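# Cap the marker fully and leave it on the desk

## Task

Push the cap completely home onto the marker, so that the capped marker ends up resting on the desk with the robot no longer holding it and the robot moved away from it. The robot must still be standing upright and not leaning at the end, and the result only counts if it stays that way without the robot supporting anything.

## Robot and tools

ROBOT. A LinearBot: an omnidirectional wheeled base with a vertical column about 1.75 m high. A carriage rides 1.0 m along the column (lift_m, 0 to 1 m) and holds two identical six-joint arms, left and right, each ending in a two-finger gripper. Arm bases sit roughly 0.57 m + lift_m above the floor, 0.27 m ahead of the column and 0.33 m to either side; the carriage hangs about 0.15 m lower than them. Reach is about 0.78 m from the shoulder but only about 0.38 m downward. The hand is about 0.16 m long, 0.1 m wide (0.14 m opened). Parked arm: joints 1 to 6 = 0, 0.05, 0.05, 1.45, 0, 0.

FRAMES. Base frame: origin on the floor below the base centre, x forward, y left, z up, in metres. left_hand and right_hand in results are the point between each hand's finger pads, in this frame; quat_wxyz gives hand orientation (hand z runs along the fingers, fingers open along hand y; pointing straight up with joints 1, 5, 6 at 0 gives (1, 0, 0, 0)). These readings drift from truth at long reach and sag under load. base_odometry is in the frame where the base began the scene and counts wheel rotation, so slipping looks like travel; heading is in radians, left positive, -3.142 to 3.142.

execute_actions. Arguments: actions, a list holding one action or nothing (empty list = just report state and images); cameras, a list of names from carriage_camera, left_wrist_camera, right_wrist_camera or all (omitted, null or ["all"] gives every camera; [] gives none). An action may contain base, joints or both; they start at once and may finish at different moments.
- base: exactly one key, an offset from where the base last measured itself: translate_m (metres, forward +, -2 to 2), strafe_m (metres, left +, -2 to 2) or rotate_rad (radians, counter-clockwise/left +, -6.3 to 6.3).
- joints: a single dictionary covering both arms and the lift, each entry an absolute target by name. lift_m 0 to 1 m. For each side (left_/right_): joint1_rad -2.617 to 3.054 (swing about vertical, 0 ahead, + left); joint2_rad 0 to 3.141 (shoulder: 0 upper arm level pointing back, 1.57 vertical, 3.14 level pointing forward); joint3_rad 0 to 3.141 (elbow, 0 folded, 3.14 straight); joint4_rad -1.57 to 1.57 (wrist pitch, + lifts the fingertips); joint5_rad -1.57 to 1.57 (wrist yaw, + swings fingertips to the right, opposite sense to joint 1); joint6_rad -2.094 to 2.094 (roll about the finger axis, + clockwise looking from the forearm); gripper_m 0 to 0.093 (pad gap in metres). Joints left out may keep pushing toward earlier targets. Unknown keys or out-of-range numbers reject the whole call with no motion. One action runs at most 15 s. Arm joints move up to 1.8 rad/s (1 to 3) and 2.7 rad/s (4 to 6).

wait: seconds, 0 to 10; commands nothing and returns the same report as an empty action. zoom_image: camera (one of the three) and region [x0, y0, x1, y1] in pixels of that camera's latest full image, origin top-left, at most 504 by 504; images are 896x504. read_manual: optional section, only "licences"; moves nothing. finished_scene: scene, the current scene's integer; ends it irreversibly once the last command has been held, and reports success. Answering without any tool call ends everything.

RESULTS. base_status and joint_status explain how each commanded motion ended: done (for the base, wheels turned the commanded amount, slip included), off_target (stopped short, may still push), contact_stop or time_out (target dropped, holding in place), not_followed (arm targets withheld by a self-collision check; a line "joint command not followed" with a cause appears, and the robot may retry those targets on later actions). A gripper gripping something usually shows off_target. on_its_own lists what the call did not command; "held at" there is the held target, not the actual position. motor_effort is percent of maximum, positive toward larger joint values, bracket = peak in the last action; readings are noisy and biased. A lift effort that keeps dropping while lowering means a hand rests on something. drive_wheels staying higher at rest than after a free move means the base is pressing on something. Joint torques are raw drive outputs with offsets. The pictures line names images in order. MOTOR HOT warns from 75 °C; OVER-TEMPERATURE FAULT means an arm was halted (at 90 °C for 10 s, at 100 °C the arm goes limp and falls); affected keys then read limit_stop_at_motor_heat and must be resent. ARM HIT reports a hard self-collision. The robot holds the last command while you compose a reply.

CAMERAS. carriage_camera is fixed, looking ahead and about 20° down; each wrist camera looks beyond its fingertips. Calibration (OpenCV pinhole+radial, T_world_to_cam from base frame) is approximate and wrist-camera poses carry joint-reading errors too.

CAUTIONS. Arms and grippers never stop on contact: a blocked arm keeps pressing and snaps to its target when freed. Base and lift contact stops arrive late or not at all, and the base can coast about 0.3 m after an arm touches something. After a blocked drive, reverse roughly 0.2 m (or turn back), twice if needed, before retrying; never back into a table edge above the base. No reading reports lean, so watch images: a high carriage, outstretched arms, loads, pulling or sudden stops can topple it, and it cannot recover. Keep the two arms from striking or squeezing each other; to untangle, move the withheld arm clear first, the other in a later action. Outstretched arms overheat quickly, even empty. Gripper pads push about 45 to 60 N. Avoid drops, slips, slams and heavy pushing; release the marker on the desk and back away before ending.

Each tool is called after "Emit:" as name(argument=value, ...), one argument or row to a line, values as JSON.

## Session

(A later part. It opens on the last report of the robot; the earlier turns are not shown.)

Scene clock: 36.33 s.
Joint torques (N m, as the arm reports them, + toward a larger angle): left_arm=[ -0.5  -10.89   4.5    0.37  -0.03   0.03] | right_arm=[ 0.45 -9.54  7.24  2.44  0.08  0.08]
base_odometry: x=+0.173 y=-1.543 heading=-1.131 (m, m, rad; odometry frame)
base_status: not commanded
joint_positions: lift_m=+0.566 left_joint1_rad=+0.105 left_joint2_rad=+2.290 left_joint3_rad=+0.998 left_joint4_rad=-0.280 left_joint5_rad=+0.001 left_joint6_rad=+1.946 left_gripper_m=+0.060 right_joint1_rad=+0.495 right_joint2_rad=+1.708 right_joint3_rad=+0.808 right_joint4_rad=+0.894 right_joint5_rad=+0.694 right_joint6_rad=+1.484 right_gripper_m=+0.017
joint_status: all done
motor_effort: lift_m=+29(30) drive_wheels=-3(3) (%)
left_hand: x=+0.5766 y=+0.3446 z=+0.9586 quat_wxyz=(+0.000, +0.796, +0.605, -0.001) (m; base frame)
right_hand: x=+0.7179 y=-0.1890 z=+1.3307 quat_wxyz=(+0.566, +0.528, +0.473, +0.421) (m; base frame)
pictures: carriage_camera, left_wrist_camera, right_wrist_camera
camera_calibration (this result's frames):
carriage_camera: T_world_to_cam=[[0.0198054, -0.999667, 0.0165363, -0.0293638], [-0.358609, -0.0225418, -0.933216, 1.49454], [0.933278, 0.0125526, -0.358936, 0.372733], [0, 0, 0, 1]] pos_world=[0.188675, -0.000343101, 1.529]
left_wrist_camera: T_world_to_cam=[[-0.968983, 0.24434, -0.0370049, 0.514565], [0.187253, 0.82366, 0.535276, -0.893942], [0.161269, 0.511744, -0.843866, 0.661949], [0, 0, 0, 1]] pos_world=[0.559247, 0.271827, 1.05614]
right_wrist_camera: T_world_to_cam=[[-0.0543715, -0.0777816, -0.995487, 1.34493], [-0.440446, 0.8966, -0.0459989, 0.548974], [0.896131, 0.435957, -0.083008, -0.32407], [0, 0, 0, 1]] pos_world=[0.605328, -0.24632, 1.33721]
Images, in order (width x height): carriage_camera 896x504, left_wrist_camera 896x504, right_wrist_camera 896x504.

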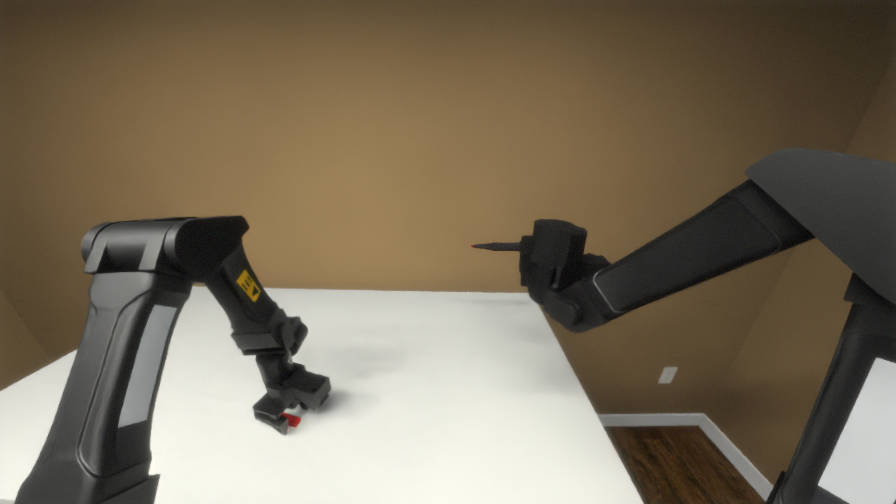

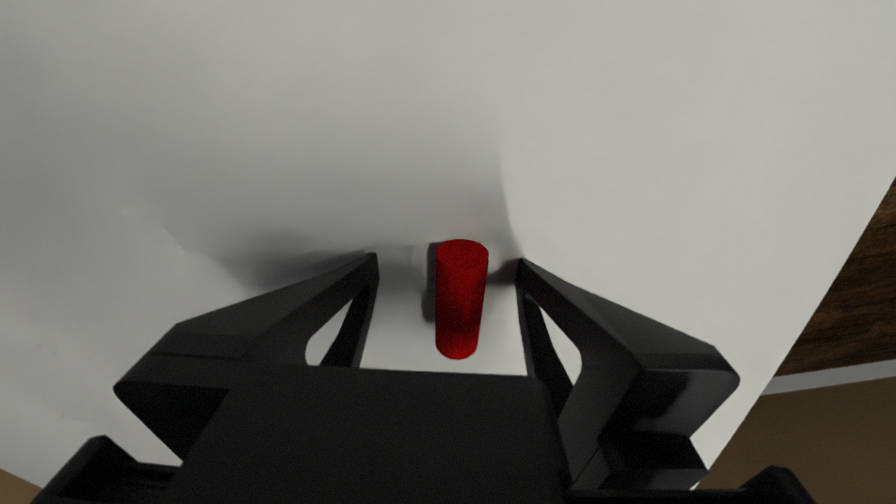

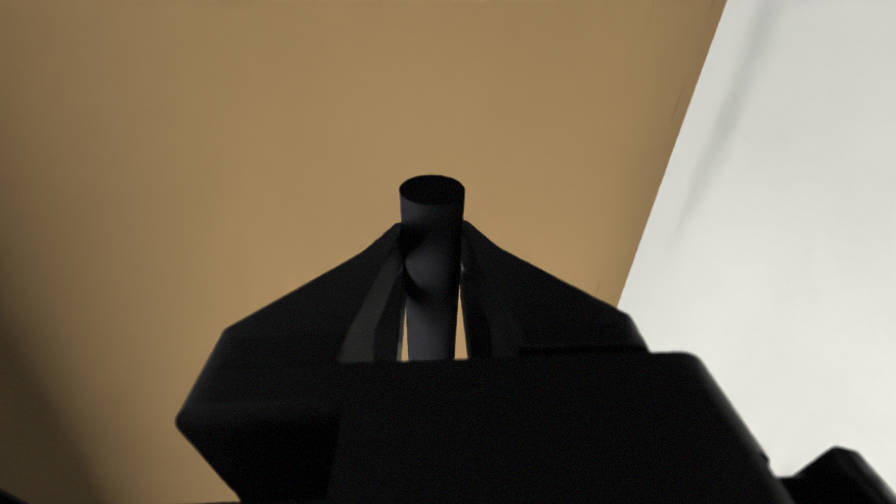

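Slightly too far toward the end; shift so the mouth stays visible.

Emit:
execute_actions(
  actions=[
    {"joints":{"left_joint1_rad":0.14,"left_joint6_rad":1.98}},
  ],
  cameras=[],
)

Emit:
execute_actions(
  actions=[
    {"joints":{"left_gripper_m":0}},
  ],
  cameras=[],
)

Emit:
execute_actions(
  actions=[
    {"joints":{"lift_m":0.6,"left_joint1_rad":-0.4,"left_joint2_rad":1.7,"left_joint3_rad":0.8,"left_joint4_rad":0.9,"left_joint5_rad":-0.7,"left_joint6_rad":-1.57}},
  ],
  cameras=[],
)

Emit:
execute_actions(
  actions=[
    {"joints":{"left_joint1_rad":-0.74,"left_joint5_rad":-0.74,"right_joint1_rad":0.74,"right_joint5_rad":0.74}},
  ],
)

Emit:
zoom_image(
  camera="carriage_camera",
  region=[390,225,490,295],
)

Scene clock: 40.47 s.
Joint torques (N m, as the arm reports them, + toward a larger angle): left_arm=[ -0.2  -10.8    4.65   0.38  -0.03   0.02] | right_arm=[ 0.44 -9.61  7.3   2.46  0.07  0.08]
base_odometry: x=+0.173 y=-1.543 heading=-1.131 (m, m, rad; odometry frame)
base_status: not commanded
joint_positions: lift_m=+0.566 left_joint1_rad=+0.136 left_joint2_rad=+2.290 left_joint3_rad=+0.998 left_joint4_rad=-0.280 left_joint5_rad=+0.001 left_joint6_rad=+1.976 left_gripper_m=+0.060 right_joint1_rad=+0.495 right_joint2_rad=+1.708 right_joint3_rad=+0.808 right_joint4_rad=+0.894 right_joint5_rad=+0.694 right_joint6_rad=+1.484 right_gripper_m=+0.017
joint_status: all done
motor_effort: lift_m=+29(29) drive_wheels=+2(2) (%)
left_hand: x=+0.5754 y=+0.3546 z=+0.9586 quat_wxyz=(+0.000, +0.795, +0.606, -0.001) (m; base frame)
right_hand: x=+0.7179 y=-0.1890 z=+1.3307 quat_wxyz=(+0.566, +0.528, +0.473, +0.421) (m; base frame)
pictures: none
No camera images: the call's "cameras" was empty. Leave "cameras" out to get every camera's image.

Scene clock: 41.10 s.
Joint torques (N m, as the arm reports them, + toward a larger angle): left_arm=[ -0.17 -10.84   4.62   0.39  -0.04   0.03] | right_arm=[ 0.38 -9.64  7.34  2.45  0.07  0.07]
base_odometry: x=+0.173 y=-1.543 heading=-1.131 (m, m, rad; odometry frame)
base_status: not commanded
joint_positions: lift_m=+0.566 left_joint1_rad=+0.136 left_joint2_rad=+2.290 left_joint3_rad=+0.998 left_joint4_rad=-0.280 left_joint5_rad=+0.001 left_joint6_rad=+1.976 left_gripper_m=+0.019 right_joint1_rad=+0.495 right_joint2_rad=+1.708 right_joint3_rad=+0.808 right_joint4_rad=+0.894 right_joint5_rad=+0.694 right_joint6_rad=+1.484 right_gripper_m=+0.017
joint_status: left_gripper_m off_target (ended at +0.019, target +0.000)
motor_effort: lift_m=+29(29) drive_wheels=+2(2) (%)
left_hand: x=+0.5754 y=+0.3546 z=+0.9586 quat_wxyz=(+0.000, +0.795, +0.606, -0.001) (m; base frame)
right_hand: x=+0.7179 y=-0.1890 z=+1.3307 quat_wxyz=(+0.566, +0.528, +0.473, +0.421) (m; base frame)
pictures: none
No camera images: the call's "cameras" was empty. Leave "cameras" out to get every camera's image.

Scene clock: 43.60 s.
Joint torques (N m, as the arm reports them, + toward a larger angle): left_arm=[-0.39 -8.63  7.5   2.25 -0.16  0.01] | right_arm=[ 0.43 -9.57  7.32  2.4   0.06  0.07]
base_odometry: x=+0.173 y=-1.543 heading=-1.131 (m, m, rad; odometry frame)
base_status: not commanded
joint_positions: lift_m=+0.600 left_joint1_rad=-0.401 left_joint2_rad=+1.699 left_joint3_rad=+0.807 left_joint4_rad=+0.897 left_joint5_rad=-0.694 left_joint6_rad=-1.566 left_gripper_m=+0.019 right_joint1_rad=+0.495 right_joint2_rad=+1.707 right_joint3_rad=+0.808 right_joint4_rad=+0.899 right_joint5_rad=+0.695 right_joint6_rad=+1.484 right_gripper_m=+0.017
joint_status: all done
motor_effort: lift_m=+33(40) drive_wheels=+2(3) (%)
left_hand: x=+0.7265 y=+0.2329 z=+1.3687 quat_wxyz=(+0.569, -0.566, +0.421, -0.422) (m; base frame)
right_hand: x=+0.7179 y=-0.1891 z=+1.3656 quat_wxyz=(+0.566, +0.527, +0.471, +0.423) (m; base frame)
pictures: none
No camera images: the call's "cameras" was empty. Leave "cameras" out to get every camera's image.

Scene clock: 44.57 s.
Joint torques (N m, as the arm reports them, + toward a larger angle): left_arm=[-0.3  -8.63  7.53  2.25 -0.1   0.02] | right_arm=[-0.43 -9.53  7.24  2.37  0.05  0.08]
base_odometry: x=+0.173 y=-1.543 heading=-1.131 (m, m, rad; odometry frame)
base_status: not commanded
joint_positions: lift_m=+0.600 left_joint1_rad=-0.742 left_joint2_rad=+1.699 left_joint3_rad=+0.807 left_joint4_rad=+0.897 left_joint5_rad=-0.738 left_joint6_rad=-1.566 left_gripper_m=+0.019 right_joint1_rad=+0.746 right_joint2_rad=+1.707 right_joint3_rad=+0.808 right_joint4_rad=+0.899 right_joint5_rad=+0.737 right_joint6_rad=+1.484 right_gripper_m=+0.017
joint_status: all done
motor_effort: lift_m=+33(33) drive_wheels=+3(3) (%)
left_hand: x=+0.6736 y=+0.0890 z=+1.3686 quat_wxyz=(+0.500, -0.498, +0.500, -0.501) (m; base frame)
right_hand: x=+0.6734 y=-0.0863 z=+1.3656 quat_wxyz=(+0.519, +0.475, +0.524, +0.480) (m; base frame)
pictures: carriage_camera, left_wrist_camera, right_wrist_camera
camera_calibration (this result's frames):
carriage_camera: T_world_to_cam=[[0.0198054, -0.999667, 0.0165363, -0.0299211], [-0.358609, -0.0225418, -0.933216, 1.526], [0.933278, 0.0125526, -0.358936, 0.38483], [0, 0, 0, 1]] pos_world=[0.188675, -0.000343101, 1.56271]
left_wrist_camera: T_world_to_cam=[[0.0341973, 0.0216685, 0.99918, -1.38794], [-0.539152, -0.841409, 0.0366997, 0.398797], [0.841514, -0.539965, -0.0170912, -0.373088], [0, 0, 0, 1]] pos_world=[0.576434, 0.164172, 1.36579]
right_wrist_camera: T_world_to_cam=[[-0.0330084, -0.0839352, -0.995924, 1.37091], [-0.61644, 0.786067, -0.0458178, 0.547591], [0.786709, 0.612416, -0.0776879, -0.244374], [0, 0, 0, 1]] pos_world=[0.57506, -0.165718, 1.37143]
Images, in order (width x height): carriage_camera 896x504, left_wrist_camera 896x504, right_wrist_camera 896x504.

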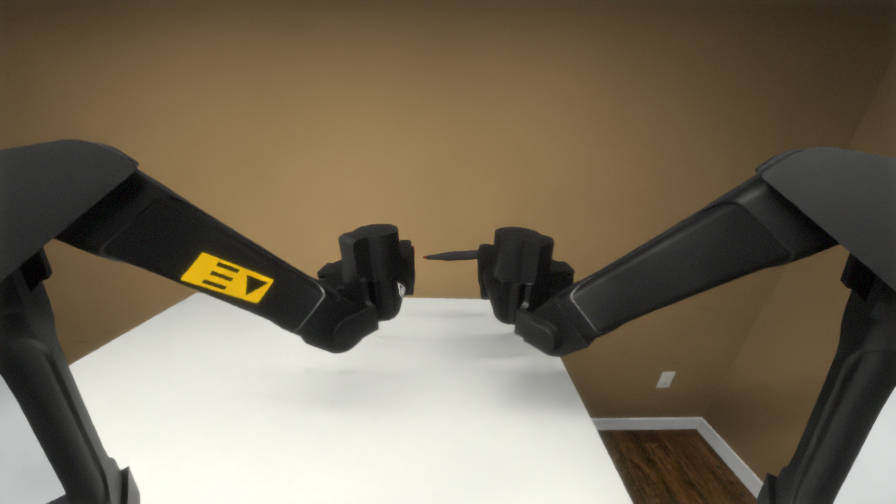

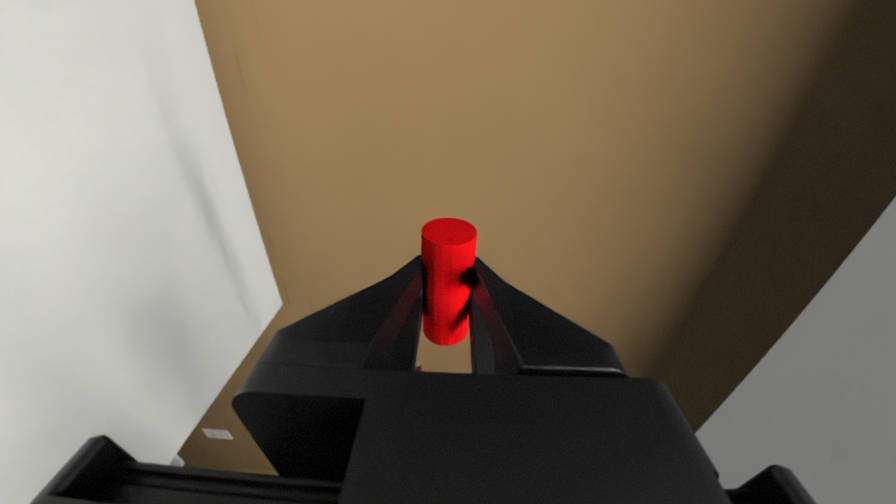

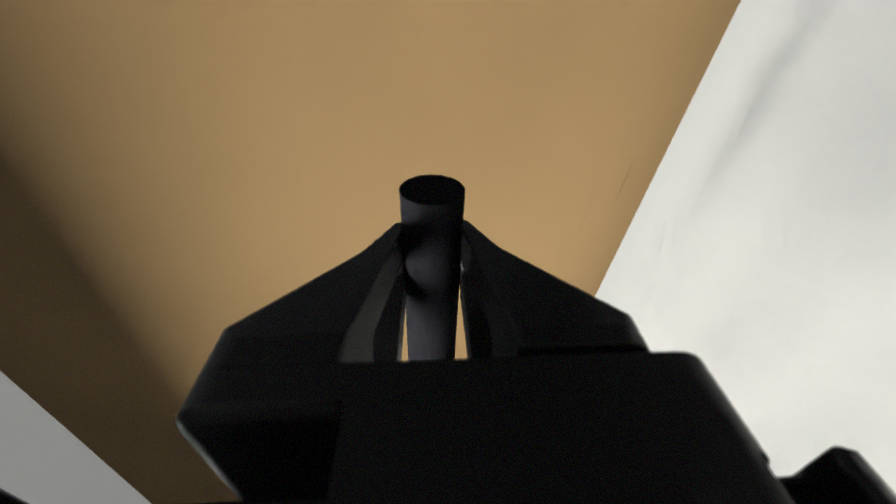

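Region (390, 225, 490, 295) of carriage_camera's 896x504 image, scaled by 5.040, with more detail than that image has; it fills the top 353 rows of this view, and the rest is white.

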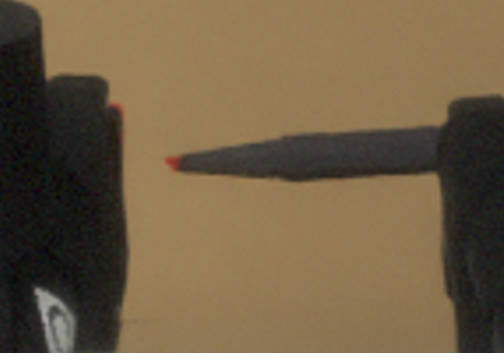

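Emit:
execute_actions(
  actions=[
    {"joints":{"left_joint1_rad":-0.77,"left_joint5_rad":-0.77,"right_joint1_rad":0.77,"right_joint5_rad":0.81,"right_joint4_rad":0.94,"right_joint6_rad":1.505}},
  ],
)

Emit:
zoom_image(
  camera="carriage_camera",
  region=[390,225,490,295],
)

Scene clock: 47.27 s.
Joint torques (N m, as the arm reports them, + toward a larger angle): left_arm=[-0.84 -8.67  7.5   2.25 -0.12  0.03] | right_arm=[ 0.46 -9.5   7.24  2.46  0.1   0.09]
base_odometry: x=+0.173 y=-1.543 heading=-1.131 (m, m, rad; odometry frame)
base_status: not commanded
joint_positions: lift_m=+0.600 left_joint1_rad=-0.764 left_joint2_rad=+1.699 left_joint3_rad=+0.807 left_joint4_rad=+0.897 left_joint5_rad=-0.766 left_joint6_rad=-1.566 left_gripper_m=+0.019 right_joint1_rad=+0.765 right_joint2_rad=+1.707 right_joint3_rad=+0.808 right_joint4_rad=+0.927 right_joint5_rad=+0.801 right_joint6_rad=+1.498 right_gripper_m=+0.017
joint_status: all done
motor_effort: lift_m=+33(33) drive_wheels=+2(3) (%)
left_hand: x=+0.6685 y=+0.0844 z=+1.3686 quat_wxyz=(+0.502, -0.499, +0.499, -0.500) (m; base frame)
right_hand: x=+0.6690 y=-0.0897 z=+1.3712 quat_wxyz=(+0.527, +0.491, +0.499, +0.482) (m; base frame)
pictures: carriage_camera, left_wrist_camera, right_wrist_camera
camera_calibration (this result's frames):
carriage_camera: T_world_to_cam=[[0.0198054, -0.999667, 0.0165363, -0.0299211], [-0.358609, -0.0225418, -0.933216, 1.526], [0.933278, 0.0125526, -0.358936, 0.38483], [0, 0, 0, 1]] pos_world=[0.188675, -0.000343101, 1.56271]
left_wrist_camera: T_world_to_cam=[[0.0341841, 0.0219394, 0.999175, -1.38766], [-0.534969, -0.844068, 0.0368362, 0.389496], [0.84418, -0.535787, -0.0171168, -0.373388], [0, 0, 0, 1]] pos_world=[0.57101, 0.159149, 1.36577]
right_wrist_camera: T_world_to_cam=[[-0.0156301, -0.0481771, -0.998717, 1.37142], [-0.57944, 0.814455, -0.0302202, 0.504202], [0.814865, 0.578224, -0.0406458, -0.311125], [0, 0, 0, 1]] pos_world=[0.567115, -0.164679, 1.37225]
Images, in order (width x height): carriage_camera 896x504, left_wrist_camera 896x504, right_wrist_camera 896x504.

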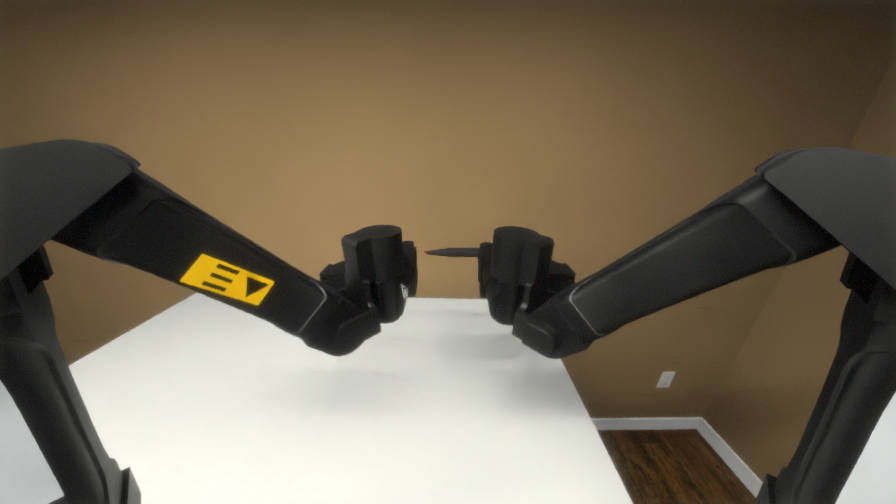

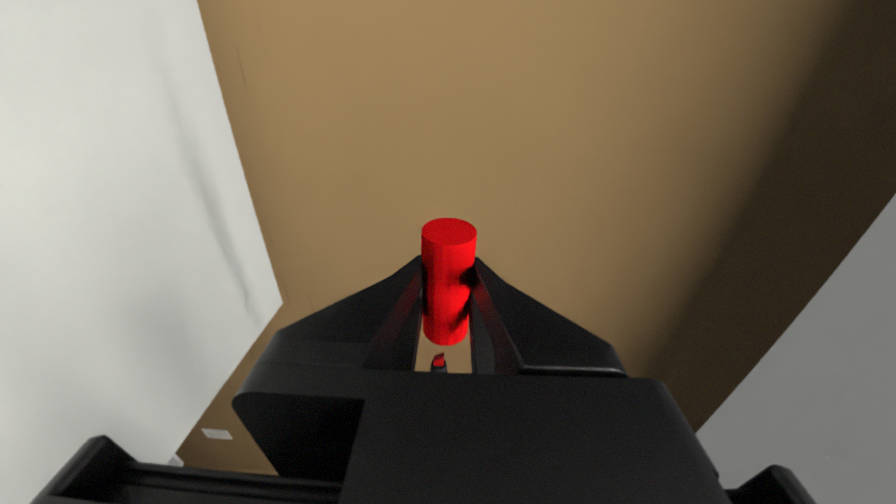

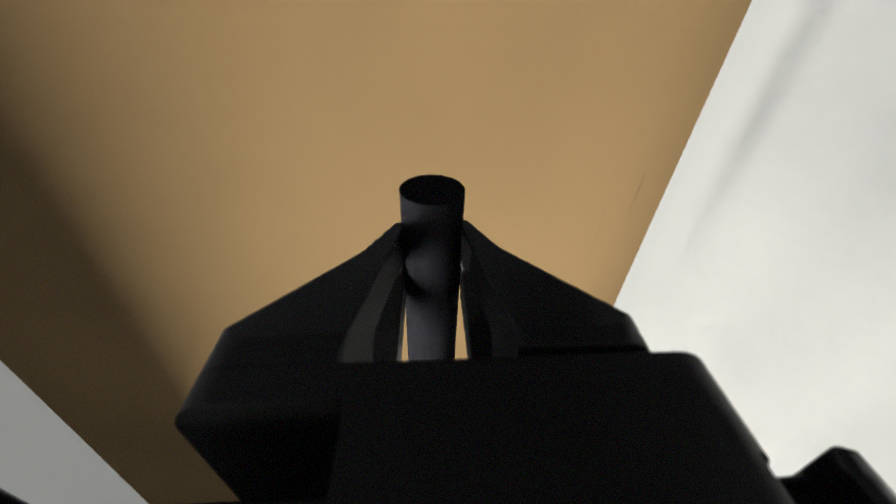

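Region (390, 225, 490, 295) of carriage_camera's 896x504 image, scaled by 5.040, with more detail than that image has; it fills the top 353 rows of this view, and the rest is white.

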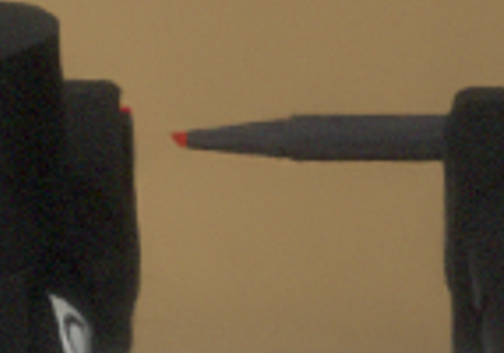

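Emit:
execute_actions(
  actions=[
    {"joints":{"left_joint1_rad":-0.84,"left_joint5_rad":-0.84,"right_joint1_rad":0.84,"right_joint5_rad":0.88,"right_joint4_rad":0.947}},
  ],
  cameras=["left_wrist_camera"],
)

Emit:
execute_actions(
  actions=[
    {"joints":{"left_joint1_rad":-0.905,"left_joint5_rad":-0.89,"right_joint1_rad":0.905,"right_joint5_rad":0.93}},
  ],
)

Emit:
zoom_image(
  camera="carriage_camera",
  region=[410,240,470,280],
)

Scene clock: 50.50 s.
Joint torques (N m, as the arm reports them, + toward a larger angle): left_arm=[-0.53 -8.52  7.44  2.19 -0.13  0.01] | right_arm=[-0.14 -9.51  7.18  2.42  0.1   0.08]
base_odometry: x=+0.173 y=-1.543 heading=-1.131 (m, m, rad; odometry frame)
base_status: not commanded
joint_positions: lift_m=+0.600 left_joint1_rad=-0.841 left_joint2_rad=+1.699 left_joint3_rad=+0.807 left_joint4_rad=+0.897 left_joint5_rad=-0.834 left_joint6_rad=-1.566 left_gripper_m=+0.019 right_joint1_rad=+0.842 right_joint2_rad=+1.707 right_joint3_rad=+0.808 right_joint4_rad=+0.933 right_joint5_rad=+0.870 right_joint6_rad=+1.498 right_gripper_m=+0.017
joint_status: all done
motor_effort: lift_m=+33(33) drive_wheels=+2(3) (%)
left_hand: x=+0.6503 y=+0.0654 z=+1.3686 quat_wxyz=(+0.499, -0.497, +0.501, -0.502) (m; base frame)
right_hand: x=+0.6506 y=-0.0705 z=+1.3719 quat_wxyz=(+0.524, +0.490, +0.499, +0.486) (m; base frame)
pictures: left_wrist_camera
camera_calibration (this result's frames):
left_wrist_camera: T_world_to_cam=[[0.0346178, 0.0218919, 0.999161, -1.38684], [-0.542026, -0.839539, 0.037174, 0.367542], [0.839649, -0.542858, -0.017197, -0.364697], [0, 0, 0, 1]] pos_world=[0.553444, 0.140948, 1.36574]
Images, in order (width x height): left_wrist_camera 896x504.

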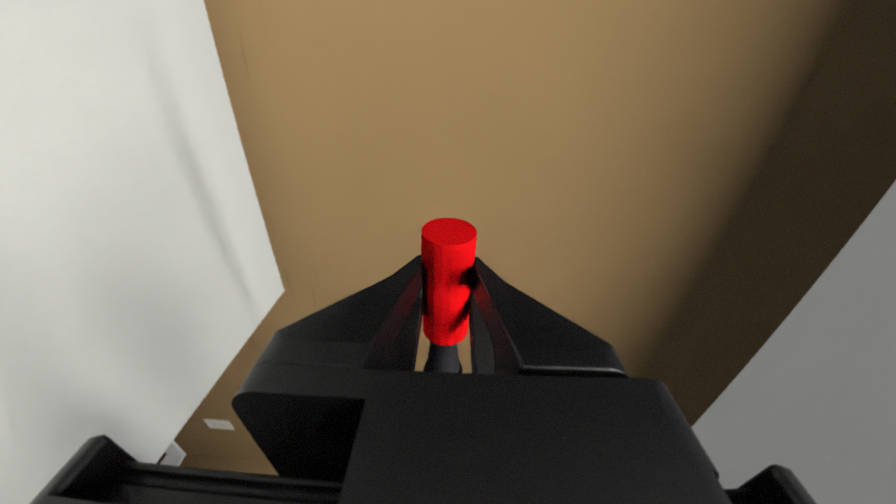

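Scene clock: 51.20 s.
Joint torques (N m, as the arm reports them, + toward a larger angle): left_arm=[-0.62 -8.52  7.43  2.16 -0.06  0.03] | right_arm=[ 0.61 -9.29  7.14  2.35 -0.06  0.08]
base_odometry: x=+0.173 y=-1.543 heading=-1.131 (m, m, rad; odometry frame)
base_status: not commanded
joint_positions: lift_m=+0.600 left_joint1_rad=-0.903 left_joint2_rad=+1.699 left_joint3_rad=+0.807 left_joint4_rad=+0.897 left_joint5_rad=-0.893 left_joint6_rad=-1.566 left_gripper_m=+0.019 right_joint1_rad=+0.898 right_joint2_rad=+1.707 right_joint3_rad=+0.808 right_joint4_rad=+0.933 right_joint5_rad=+0.934 right_joint6_rad=+1.498 right_gripper_m=+0.017
joint_status: all done
motor_effort: lift_m=+33(33) drive_wheels=-3(3) (%)
left_hand: x=+0.6349 y=+0.0519 z=+1.3685 quat_wxyz=(+0.498, -0.497, +0.502, -0.503) (m; base frame)
right_hand: x=+0.6364 y=-0.0598 z=+1.3717 quat_wxyz=(+0.525, +0.492, +0.497, +0.484) (m; base frame)
pictures: carriage_camera, left_wrist_camera, right_wrist_camera
camera_calibration (this result's frames):
carriage_camera: T_world_to_cam=[[0.0198054, -0.999667, 0.0165363, -0.0299211], [-0.358609, -0.0225418, -0.933216, 1.526], [0.933278, 0.0125526, -0.358936, 0.38483], [0, 0, 0, 1]] pos_world=[0.188675, -0.000343101, 1.56271]
left_wrist_camera: T_world_to_cam=[[0.0349106, 0.0219756, 0.999149, -1.38614], [-0.544577, -0.837874, 0.0374562, 0.348992], [0.837984, -0.545421, -0.0172833, -0.357752], [0, 0, 0, 1]] pos_world=[0.538234, 0.127747, 1.36571]
right_wrist_camera: T_world_to_cam=[[-0.01476, -0.0412217, -0.999041, 1.37317], [-0.5804, 0.813947, -0.0250096, 0.454467], [0.814198, 0.579474, -0.035939, -0.307792], [0, 0, 0, 1]] pos_world=[0.534644, -0.13495, 1.37216]
Images, in order (width x height): carriage_camera 896x504, left_wrist_camera 896x504, right_wrist_camera 896x504.

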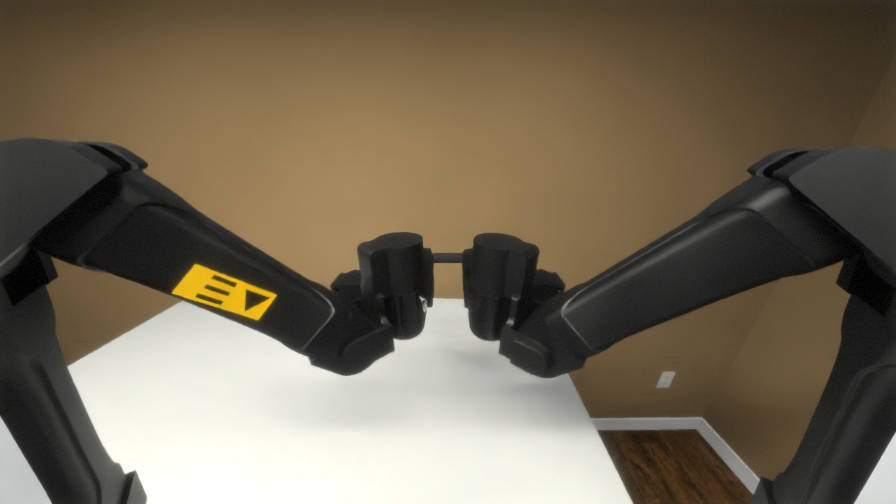

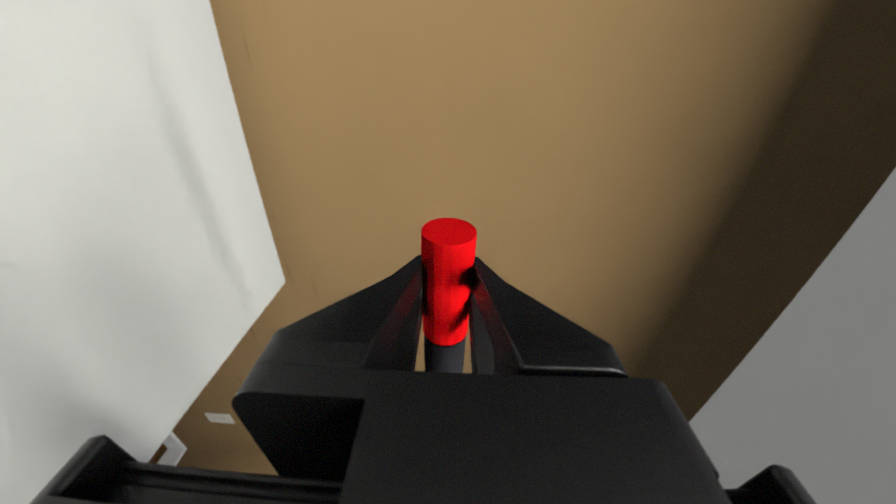

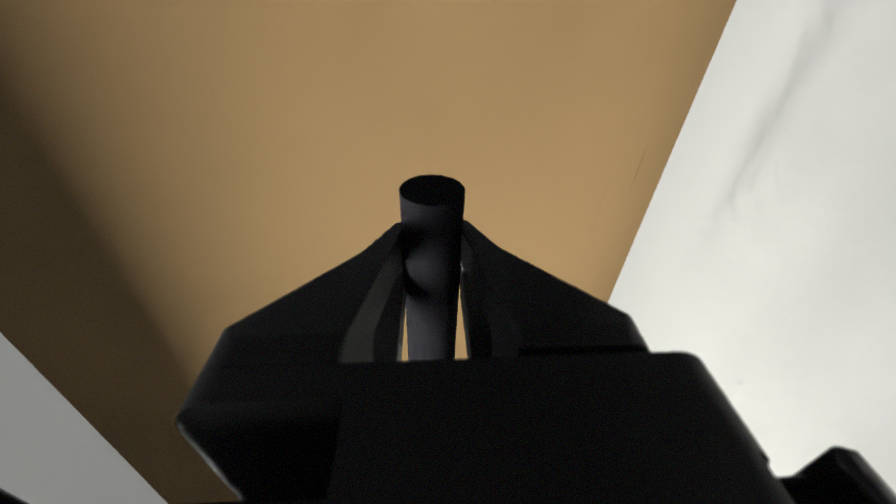

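Region (410, 240, 470, 280) of carriage_camera's 896x504 image, scaled by 8.400, with more detail than that image has.

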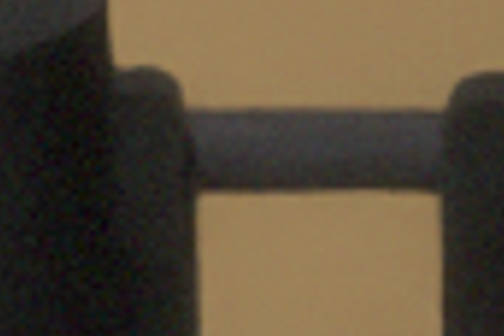

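Emit:
execute_actions(
  actions=[
    {"joints":{"left_joint1_rad":-0.97,"left_joint5_rad":-0.69,"right_joint1_rad":0.97,"right_joint5_rad":0.72,"left_joint3_rad":0.81,"right_joint3_rad":0.81}},
  ],
  cameras=[],
)

Emit:
execute_actions(
  actions=[
    {"joints":{"left_joint1_rad":-0.91,"left_joint5_rad":-0.86,"right_joint1_rad":0.91,"right_joint5_rad":0.9}},
  ],
  cameras=[],
)

Emit:
execute_actions(
  actions=[
    {"joints":{"left_gripper_m":0.07}},
  ],
  cameras=[],
)

Emit:
execute_actions(
  actions=[
    {"joints":{"left_joint1_rad":-0.3}},
  ],
  cameras=["carriage_camera"],
)

Emit:
zoom_image(
  camera="carriage_camera",
  region=[395,235,470,285],
)

Scene clock: 55.30 s.
Joint torques (N m, as the arm reports them, + toward a larger angle): left_arm=[-3.94 -8.48  8.31  2.11  1.99  0.03] | right_arm=[ 5.13 -9.4   7.94  2.36 -2.42  0.08]
base_odometry: x=+0.173 y=-1.543 heading=-1.131 (m, m, rad; odometry frame)
base_status: not commanded
joint_positions: lift_m=+0.600 left_joint1_rad=-0.913 left_joint2_rad=+1.699 left_joint3_rad=+0.807 left_joint4_rad=+0.897 left_joint5_rad=-0.897 left_joint6_rad=-1.568 left_gripper_m=+0.019 right_joint1_rad=+0.908 right_joint2_rad=+1.707 right_joint3_rad=+0.808 right_joint4_rad=+0.934 right_joint5_rad=+0.933 right_joint6_rad=+1.498 right_gripper_m=+0.017
joint_status: left_joint1_rad off_target (ended at -0.913, target -0.970); left_joint5_rad off_target (ended at -0.897, target -0.690); right_joint1_rad off_target (ended at +0.908, target +0.970); right_joint5_rad off_target (ended at +0.933, target +0.720); the others done
motor_effort: lift_m=+33(33) drive_wheels=+2(2) (%)
left_hand: x=+0.6321 y=+0.0486 z=+1.3686 quat_wxyz=(+0.496, -0.495, +0.503, -0.505) (m; base frame)
right_hand: x=+0.6341 y=-0.0563 z=+1.3718 quat_wxyz=(+0.523, +0.490, +0.500, +0.487) (m; base frame)
pictures: none
No camera images: the call's "cameras" was empty. Leave "cameras" out to get every camera's image.

Scene clock: 56.07 s.
Joint torques (N m, as the arm reports them, + toward a larger angle): left_arm=[-0.83 -8.47  8.41  2.13  0.2   0.05] | right_arm=[ 0.98 -9.41  7.96  2.36 -0.32  0.08]
base_odometry: x=+0.173 y=-1.543 heading=-1.131 (m, m, rad; odometry frame)
base_status: not commanded
joint_positions: lift_m=+0.600 left_joint1_rad=-0.903 left_joint2_rad=+1.699 left_joint3_rad=+0.807 left_joint4_rad=+0.897 left_joint5_rad=-0.888 left_joint6_rad=-1.568 left_gripper_m=+0.019 right_joint1_rad=+0.898 right_joint2_rad=+1.707 right_joint3_rad=+0.808 right_joint4_rad=+0.934 right_joint5_rad=+0.929 right_joint6_rad=+1.498 right_gripper_m=+0.017
joint_status: left_joint5_rad off_target (ended at -0.888, target -0.860); right_joint5_rad off_target (ended at +0.929, target +0.900); the others done
motor_effort: lift_m=+33(34) drive_wheels=+2(2) (%)
left_hand: x=+0.6347 y=+0.0508 z=+1.3686 quat_wxyz=(+0.497, -0.496, +0.503, -0.505) (m; base frame)
right_hand: x=+0.6365 y=-0.0591 z=+1.3718 quat_wxyz=(+0.524, +0.491, +0.498, +0.486) (m; base frame)
pictures: none
No camera images: the call's "cameras" was empty. Leave "cameras" out to get every camera's image.

Scene clock: 56.73 s.
Joint torques (N m, as the arm reports them, + toward a larger angle): left_arm=[-0.93 -8.55  8.37  2.15 -0.06  0.06] | right_arm=[ 0.78 -9.42  7.96  2.37 -0.14  0.08]
base_odometry: x=+0.173 y=-1.543 heading=-1.131 (m, m, rad; odometry frame)
base_status: not commanded
joint_positions: lift_m=+0.600 left_joint1_rad=-0.903 left_joint2_rad=+1.699 left_joint3_rad=+0.807 left_joint4_rad=+0.897 left_joint5_rad=-0.868 left_joint6_rad=-1.568 left_gripper_m=+0.070 right_joint1_rad=+0.901 right_joint2_rad=+1.707 right_joint3_rad=+0.808 right_joint4_rad=+0.934 right_joint5_rad=+0.911 right_joint6_rad=+1.498 right_gripper_m=+0.017
joint_status: all done
on_its_own: left_joint5_rad moved +0.020 to your old target -0.860
motor_effort: lift_m=+33(33) drive_wheels=+2(2) (%)
left_hand: x=+0.6346 y=+0.0473 z=+1.3686 quat_wxyz=(+0.491, -0.490, +0.508, -0.510) (m; base frame)
right_hand: x=+0.6359 y=-0.0550 z=+1.3719 quat_wxyz=(+0.519, +0.486, +0.503, +0.491) (m; base frame)
pictures: none
No camera images: the call's "cameras" was empty. Leave "cameras" out to get every camera's image.

Scene clock: 57.93 s.
Joint torques (N m, as the arm reports them, + toward a larger angle): left_arm=[-0.59 -8.51  8.37  2.17 -0.09  0.04] | right_arm=[ 0.78 -9.41  8.02  2.38 -0.11  0.07]
base_odometry: x=+0.173 y=-1.543 heading=-1.131 (m, m, rad; odometry frame)
base_status: not commanded
joint_positions: lift_m=+0.600 left_joint1_rad=-0.300 left_joint2_rad=+1.699 left_joint3_rad=+0.807 left_joint4_rad=+0.897 left_joint5_rad=-0.861 left_joint6_rad=-1.568 left_gripper_m=+0.070 right_joint1_rad=+0.901 right_joint2_rad=+1.707 right_joint3_rad=+0.808 right_joint4_rad=+0.934 right_joint5_rad=+0.910 right_joint6_rad=+1.498 right_gripper_m=+0.017
joint_status: all done
motor_effort: lift_m=+33(33) drive_wheels=+2(2) (%)
left_hand: x=+0.7188 y=+0.3058 z=+1.3686 quat_wxyz=(+0.620, -0.618, +0.341, -0.343) (m; base frame)
right_hand: x=+0.6359 y=-0.0549 z=+1.3719 quat_wxyz=(+0.519, +0.486, +0.503, +0.491) (m; base frame)
pictures: carriage_camera
camera_calibration (this result's frames):
carriage_camera: T_world_to_cam=[[0.0198054, -0.999667, 0.0165363, -0.0299211], [-0.358609, -0.0225418, -0.933216, 1.526], [0.933278, 0.0125526, -0.358936, 0.38483], [0, 0, 0, 1]] pos_world=[0.188675, -0.000343101, 1.56271]
Images, in order (width x height): carriage_camera 896x504.

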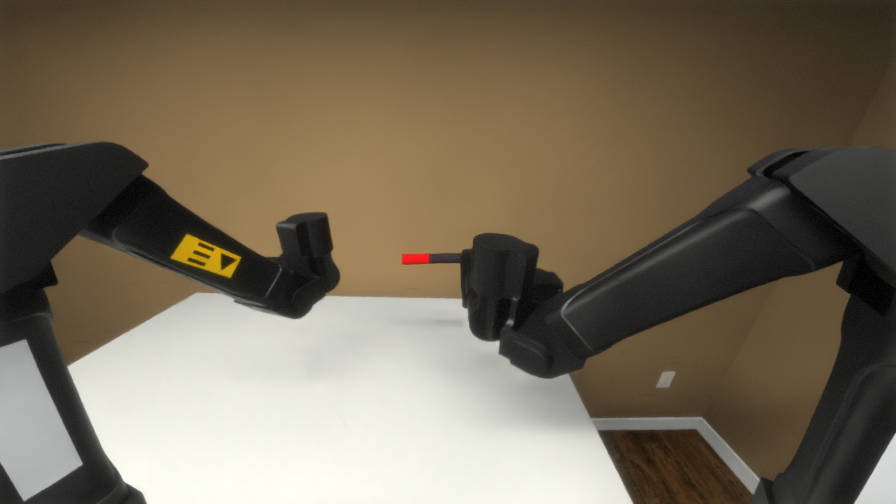

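Region (395, 235, 470, 285) of carriage_camera's 896x504 image, scaled by 6.720, with more detail than that image has.

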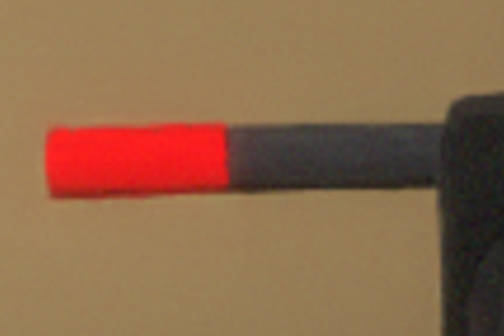

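Flush. Place.

Emit:
execute_actions(
  actions=[
    {"joints":{"left_joint1_rad":0,"left_joint2_rad":0.05,"left_joint3_rad":0.05,"left_joint4_rad":1.45,"left_joint5_rad":0,"left_joint6_rad":0,"right_joint1_rad":0.45,"right_joint2_rad":2.495,"right_joint3_rad":1.452,"right_joint4_rad":-0.5,"right_joint5_rad":0.02,"right_joint6_rad":1.6}},
  ],
  cameras=[],
)

Emit:
execute_actions(
  actions=[
    {"joints":{"lift_m":0.576}},
  ],
)

Scene clock: 61.70 s.
Joint torques (N m, as the arm reports them, + toward a larger angle): left_arm=[-0.17  3.18  5.76 -0.22 -0.05  0.04] | right_arm=[  0.5  -14.48   7.07   0.39   0.01   0.15]
base_odometry: x=+0.173 y=-1.543 heading=-1.131 (m, m, rad; odometry frame)
base_status: not commanded
joint_positions: lift_m=+0.600 left_joint1_rad=-0.004 left_joint2_rad=+0.062 left_joint3_rad=+0.063 left_joint4_rad=+1.451 left_joint5_rad=-0.005 left_joint6_rad=-0.004 left_gripper_m=+0.070 right_joint1_rad=+0.445 right_joint2_rad=+2.502 right_joint3_rad=+1.432 right_joint4_rad=-0.492 right_joint5_rad=+0.028 right_joint6_rad=+1.593 right_gripper_m=+0.017
joint_status: all done
motor_effort: lift_m=+34(33) drive_wheels=-3(3) (%)
left_hand: x=+0.2901 y=+0.3120 z=+1.5795 quat_wxyz=(+0.998, -0.002, +0.059, -0.004) (m; base frame)
right_hand: x=+0.6265 y=-0.1419 z=+0.9844 quat_wxyz=(+0.014, +0.543, +0.839, -0.004) (m; base frame)
pictures: none
No camera images: the call's "cameras" was empty. Leave "cameras" out to get every camera's image.

Scene clock: 62.30 s.
Joint torques (N m, as the arm reports them, + toward a larger angle): left_arm=[-0.24  3.2   6.13 -0.24 -0.05  0.01] | right_arm=[  0.48 -14.31   6.49   0.43   0.01   0.15]
base_odometry: x=+0.173 y=-1.543 heading=-1.131 (m, m, rad; odometry frame)
base_status: not commanded
joint_positions: lift_m=+0.576 left_joint1_rad=-0.004 left_joint2_rad=+0.062 left_joint3_rad=+0.059 left_joint4_rad=+1.451 left_joint5_rad=-0.004 left_joint6_rad=-0.004 left_gripper_m=+0.070 right_joint1_rad=+0.445 right_joint2_rad=+2.500 right_joint3_rad=+1.440 right_joint4_rad=-0.495 right_joint5_rad=+0.027 right_joint6_rad=+1.594 right_gripper_m=+0.017
joint_status: all done
motor_effort: lift_m=+29(30) drive_wheels=+2(3) (%)
left_hand: x=+0.2912 y=+0.3120 z=+1.5547 quat_wxyz=(+0.998, -0.002, +0.061, -0.004) (m; base frame)
right_hand: x=+0.6294 y=-0.1404 z=+0.9628 quat_wxyz=(+0.016, +0.543, +0.839, -0.001) (m; base frame)
pictures: carriage_camera, left_wrist_camera, right_wrist_camera
camera_calibration (this result's frames):
carriage_camera: T_world_to_cam=[[0.0198054, -0.999667, 0.0165363, -0.0295289], [-0.358609, -0.0225418, -0.933216, 1.50386], [0.933278, 0.0125526, -0.358936, 0.376318], [0, 0, 0, 1]] pos_world=[0.188675, -0.000343101, 1.53899]
left_wrist_camera: T_world_to_cam=[[-0.02596, -0.998644, 0.0451248, 0.253464], [0.771195, -0.0487284, -0.634731, 0.788447], [0.636069, 0.0183224, 0.771415, -1.26798], [0, 0, 0, 1]] pos_world=[0.205059, 0.314773, 1.46716]
right_wrist_camera: T_world_to_cam=[[-0.914107, -0.405104, 0.0172908, 0.497713], [-0.318393, 0.743546, 0.588019, -0.259249], [-0.251065, 0.532007, -0.808663, 1.13769], [0, 0, 0, 1]] pos_world=[0.658055, -0.210872, 1.06385]
Images, in order (width x height): carriage_camera 896x504, left_wrist_camera 896x504, right_wrist_camera 896x504.

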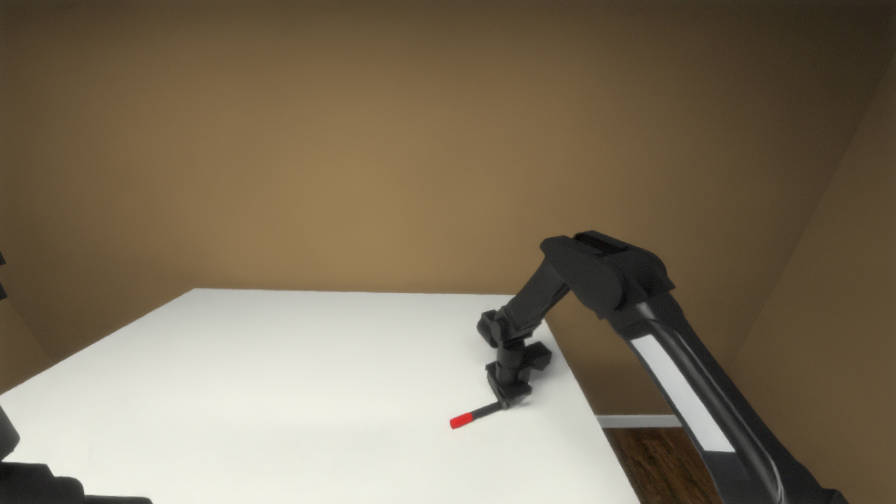

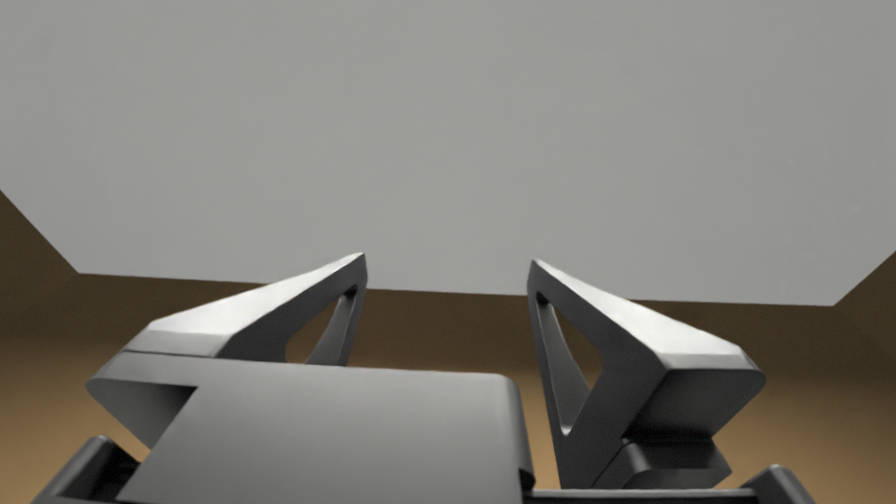

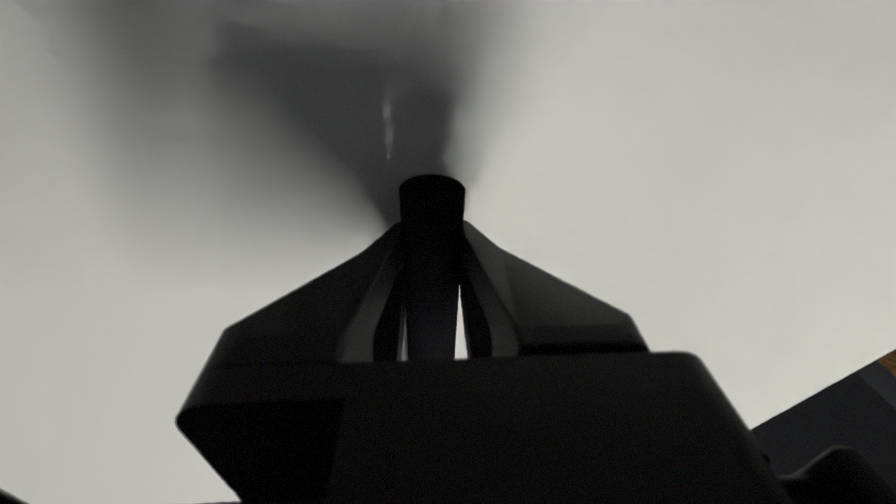

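Emit:
execute_actions(
  actions=[
    {"joints":{"right_gripper_m":0.05}},
  ],
  cameras=[],
)

Emit:
execute_actions(
  actions=[
    {"joints":{"lift_m":0.62}},
  ],
  cameras=[],
)

Emit:
execute_actions(
  actions=[
    {"base":{"translate_m":-0.25},"joints":{"right_joint1_rad":0,"right_joint2_rad":0.05,"right_joint3_rad":0.05,"right_joint4_rad":1.45,"right_joint6_rad":0}},
  ],
  cameras=["carriage_camera"],
)

Scene clock: 65.47 s.
Joint torques (N m, as the arm reports them, + toward a larger angle): left_arm=[-0.2   3.28  6.21 -0.22 -0.07  0.03] | right_arm=[  0.46 -14.4    6.47   0.44   0.03   0.14]
base_odometry: x=+0.173 y=-1.543 heading=-1.131 (m, m, rad; odometry frame)
base_status: not commanded
joint_positions: lift_m=+0.576 left_joint1_rad=-0.004 left_joint2_rad=+0.062 left_joint3_rad=+0.059 left_joint4_rad=+1.451 left_joint5_rad=-0.004 left_joint6_rad=-0.004 left_gripper_m=+0.070 right_joint1_rad=+0.445 right_joint2_rad=+2.500 right_joint3_rad=+1.440 right_joint4_rad=-0.495 right_joint5_rad=+0.027 right_joint6_rad=+1.594 right_gripper_m=+0.050
joint_status: all done
motor_effort: lift_m=+29(29) drive_wheels=+2(2) (%)
left_hand: x=+0.2912 y=+0.3120 z=+1.5547 quat_wxyz=(+0.998, -0.002, +0.061, -0.004) (m; base frame)
right_hand: x=+0.6294 y=-0.1404 z=+0.9628 quat_wxyz=(+0.016, +0.543, +0.839, -0.001) (m; base frame)
pictures: none
No camera images: the call's "cameras" was empty. Leave "cameras" out to get every camera's image.

Scene clock: 66.17 s.
Joint torques (N m, as the arm reports them, + toward a larger angle): left_arm=[-0.25  3.34  6.15 -0.21 -0.06  0.03] | right_arm=[  0.55 -13.93   6.41   0.47   0.04   0.14]
base_odometry: x=+0.173 y=-1.543 heading=-1.131 (m, m, rad; odometry frame)
base_status: not commanded
joint_positions: lift_m=+0.620 left_joint1_rad=-0.004 left_joint2_rad=+0.062 left_joint3_rad=+0.059 left_joint4_rad=+1.451 left_joint5_rad=-0.004 left_joint6_rad=-0.004 left_gripper_m=+0.070 right_joint1_rad=+0.445 right_joint2_rad=+2.495 right_joint3_rad=+1.440 right_joint4_rad=-0.497 right_joint5_rad=+0.026 right_joint6_rad=+1.594 right_gripper_m=+0.050
joint_status: all done
motor_effort: lift_m=+33(40) drive_wheels=+2(2) (%)
left_hand: x=+0.2912 y=+0.3118 z=+1.5985 quat_wxyz=(+0.998, -0.002, +0.061, -0.004) (m; base frame)
right_hand: x=+0.6303 y=-0.1398 z=+1.0086 quat_wxyz=(+0.016, +0.544, +0.839, +0.001) (m; base frame)
pictures: none
No camera images: the call's "cameras" was empty. Leave "cameras" out to get every camera's image.

Scene clock: 68.47 s.
Joint torques (N m, as the arm reports them, + toward a larger angle): left_arm=[-0.21  3.23  6.14 -0.25 -0.06  0.04] | right_arm=[ 0.55  3.49  5.19 -0.24 -0.04  0.05]
base_odometry: x=+0.067 y=-1.317 heading=-1.131 (m, m, rad; odometry frame)
base_status: done
joint_positions: lift_m=+0.620 left_joint1_rad=-0.004 left_joint2_rad=+0.062 left_joint3_rad=+0.059 left_joint4_rad=+1.451 left_joint5_rad=-0.003 left_joint6_rad=-0.004 left_gripper_m=+0.070 right_joint1_rad=-0.006 right_joint2_rad=+0.065 right_joint3_rad=+0.069 right_joint4_rad=+1.457 right_joint5_rad=+0.023 right_joint6_rad=+0.005 right_gripper_m=+0.050
joint_status: all done
motor_effort: lift_m=+33(32) drive_wheels=-1(13) (%)
left_hand: x=+0.2912 y=+0.3118 z=+1.5985 quat_wxyz=(+0.998, -0.002, +0.061, -0.004) (m; base frame)
right_hand: x=+0.2880 y=-0.3155 z=+1.6011 quat_wxyz=(+0.998, +0.012, +0.055, -0.001) (m; base frame)
pictures: carriage_camera
camera_calibration (this result's frames):
carriage_camera: T_world_to_cam=[[0.0198054, -0.999667, 0.0165363, -0.0302526], [-0.358609, -0.0225418, -0.933216, 1.5447], [0.933278, 0.0125526, -0.358936, 0.392025], [0, 0, 0, 1]] pos_world=[0.188675, -0.000343101, 1.58275]
Images, in order (width x height): carriage_camera 896x504.

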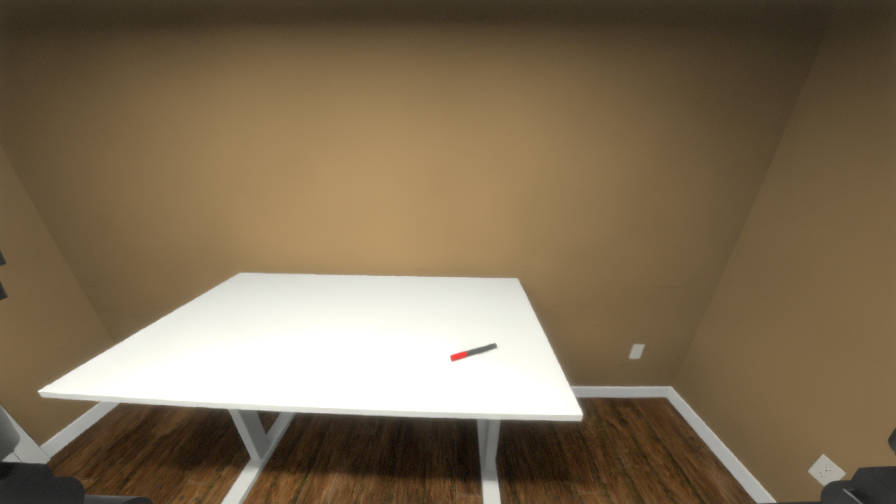

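Emit:
finished_scene(
  scene=2,
)

The scene is finished: the task was done.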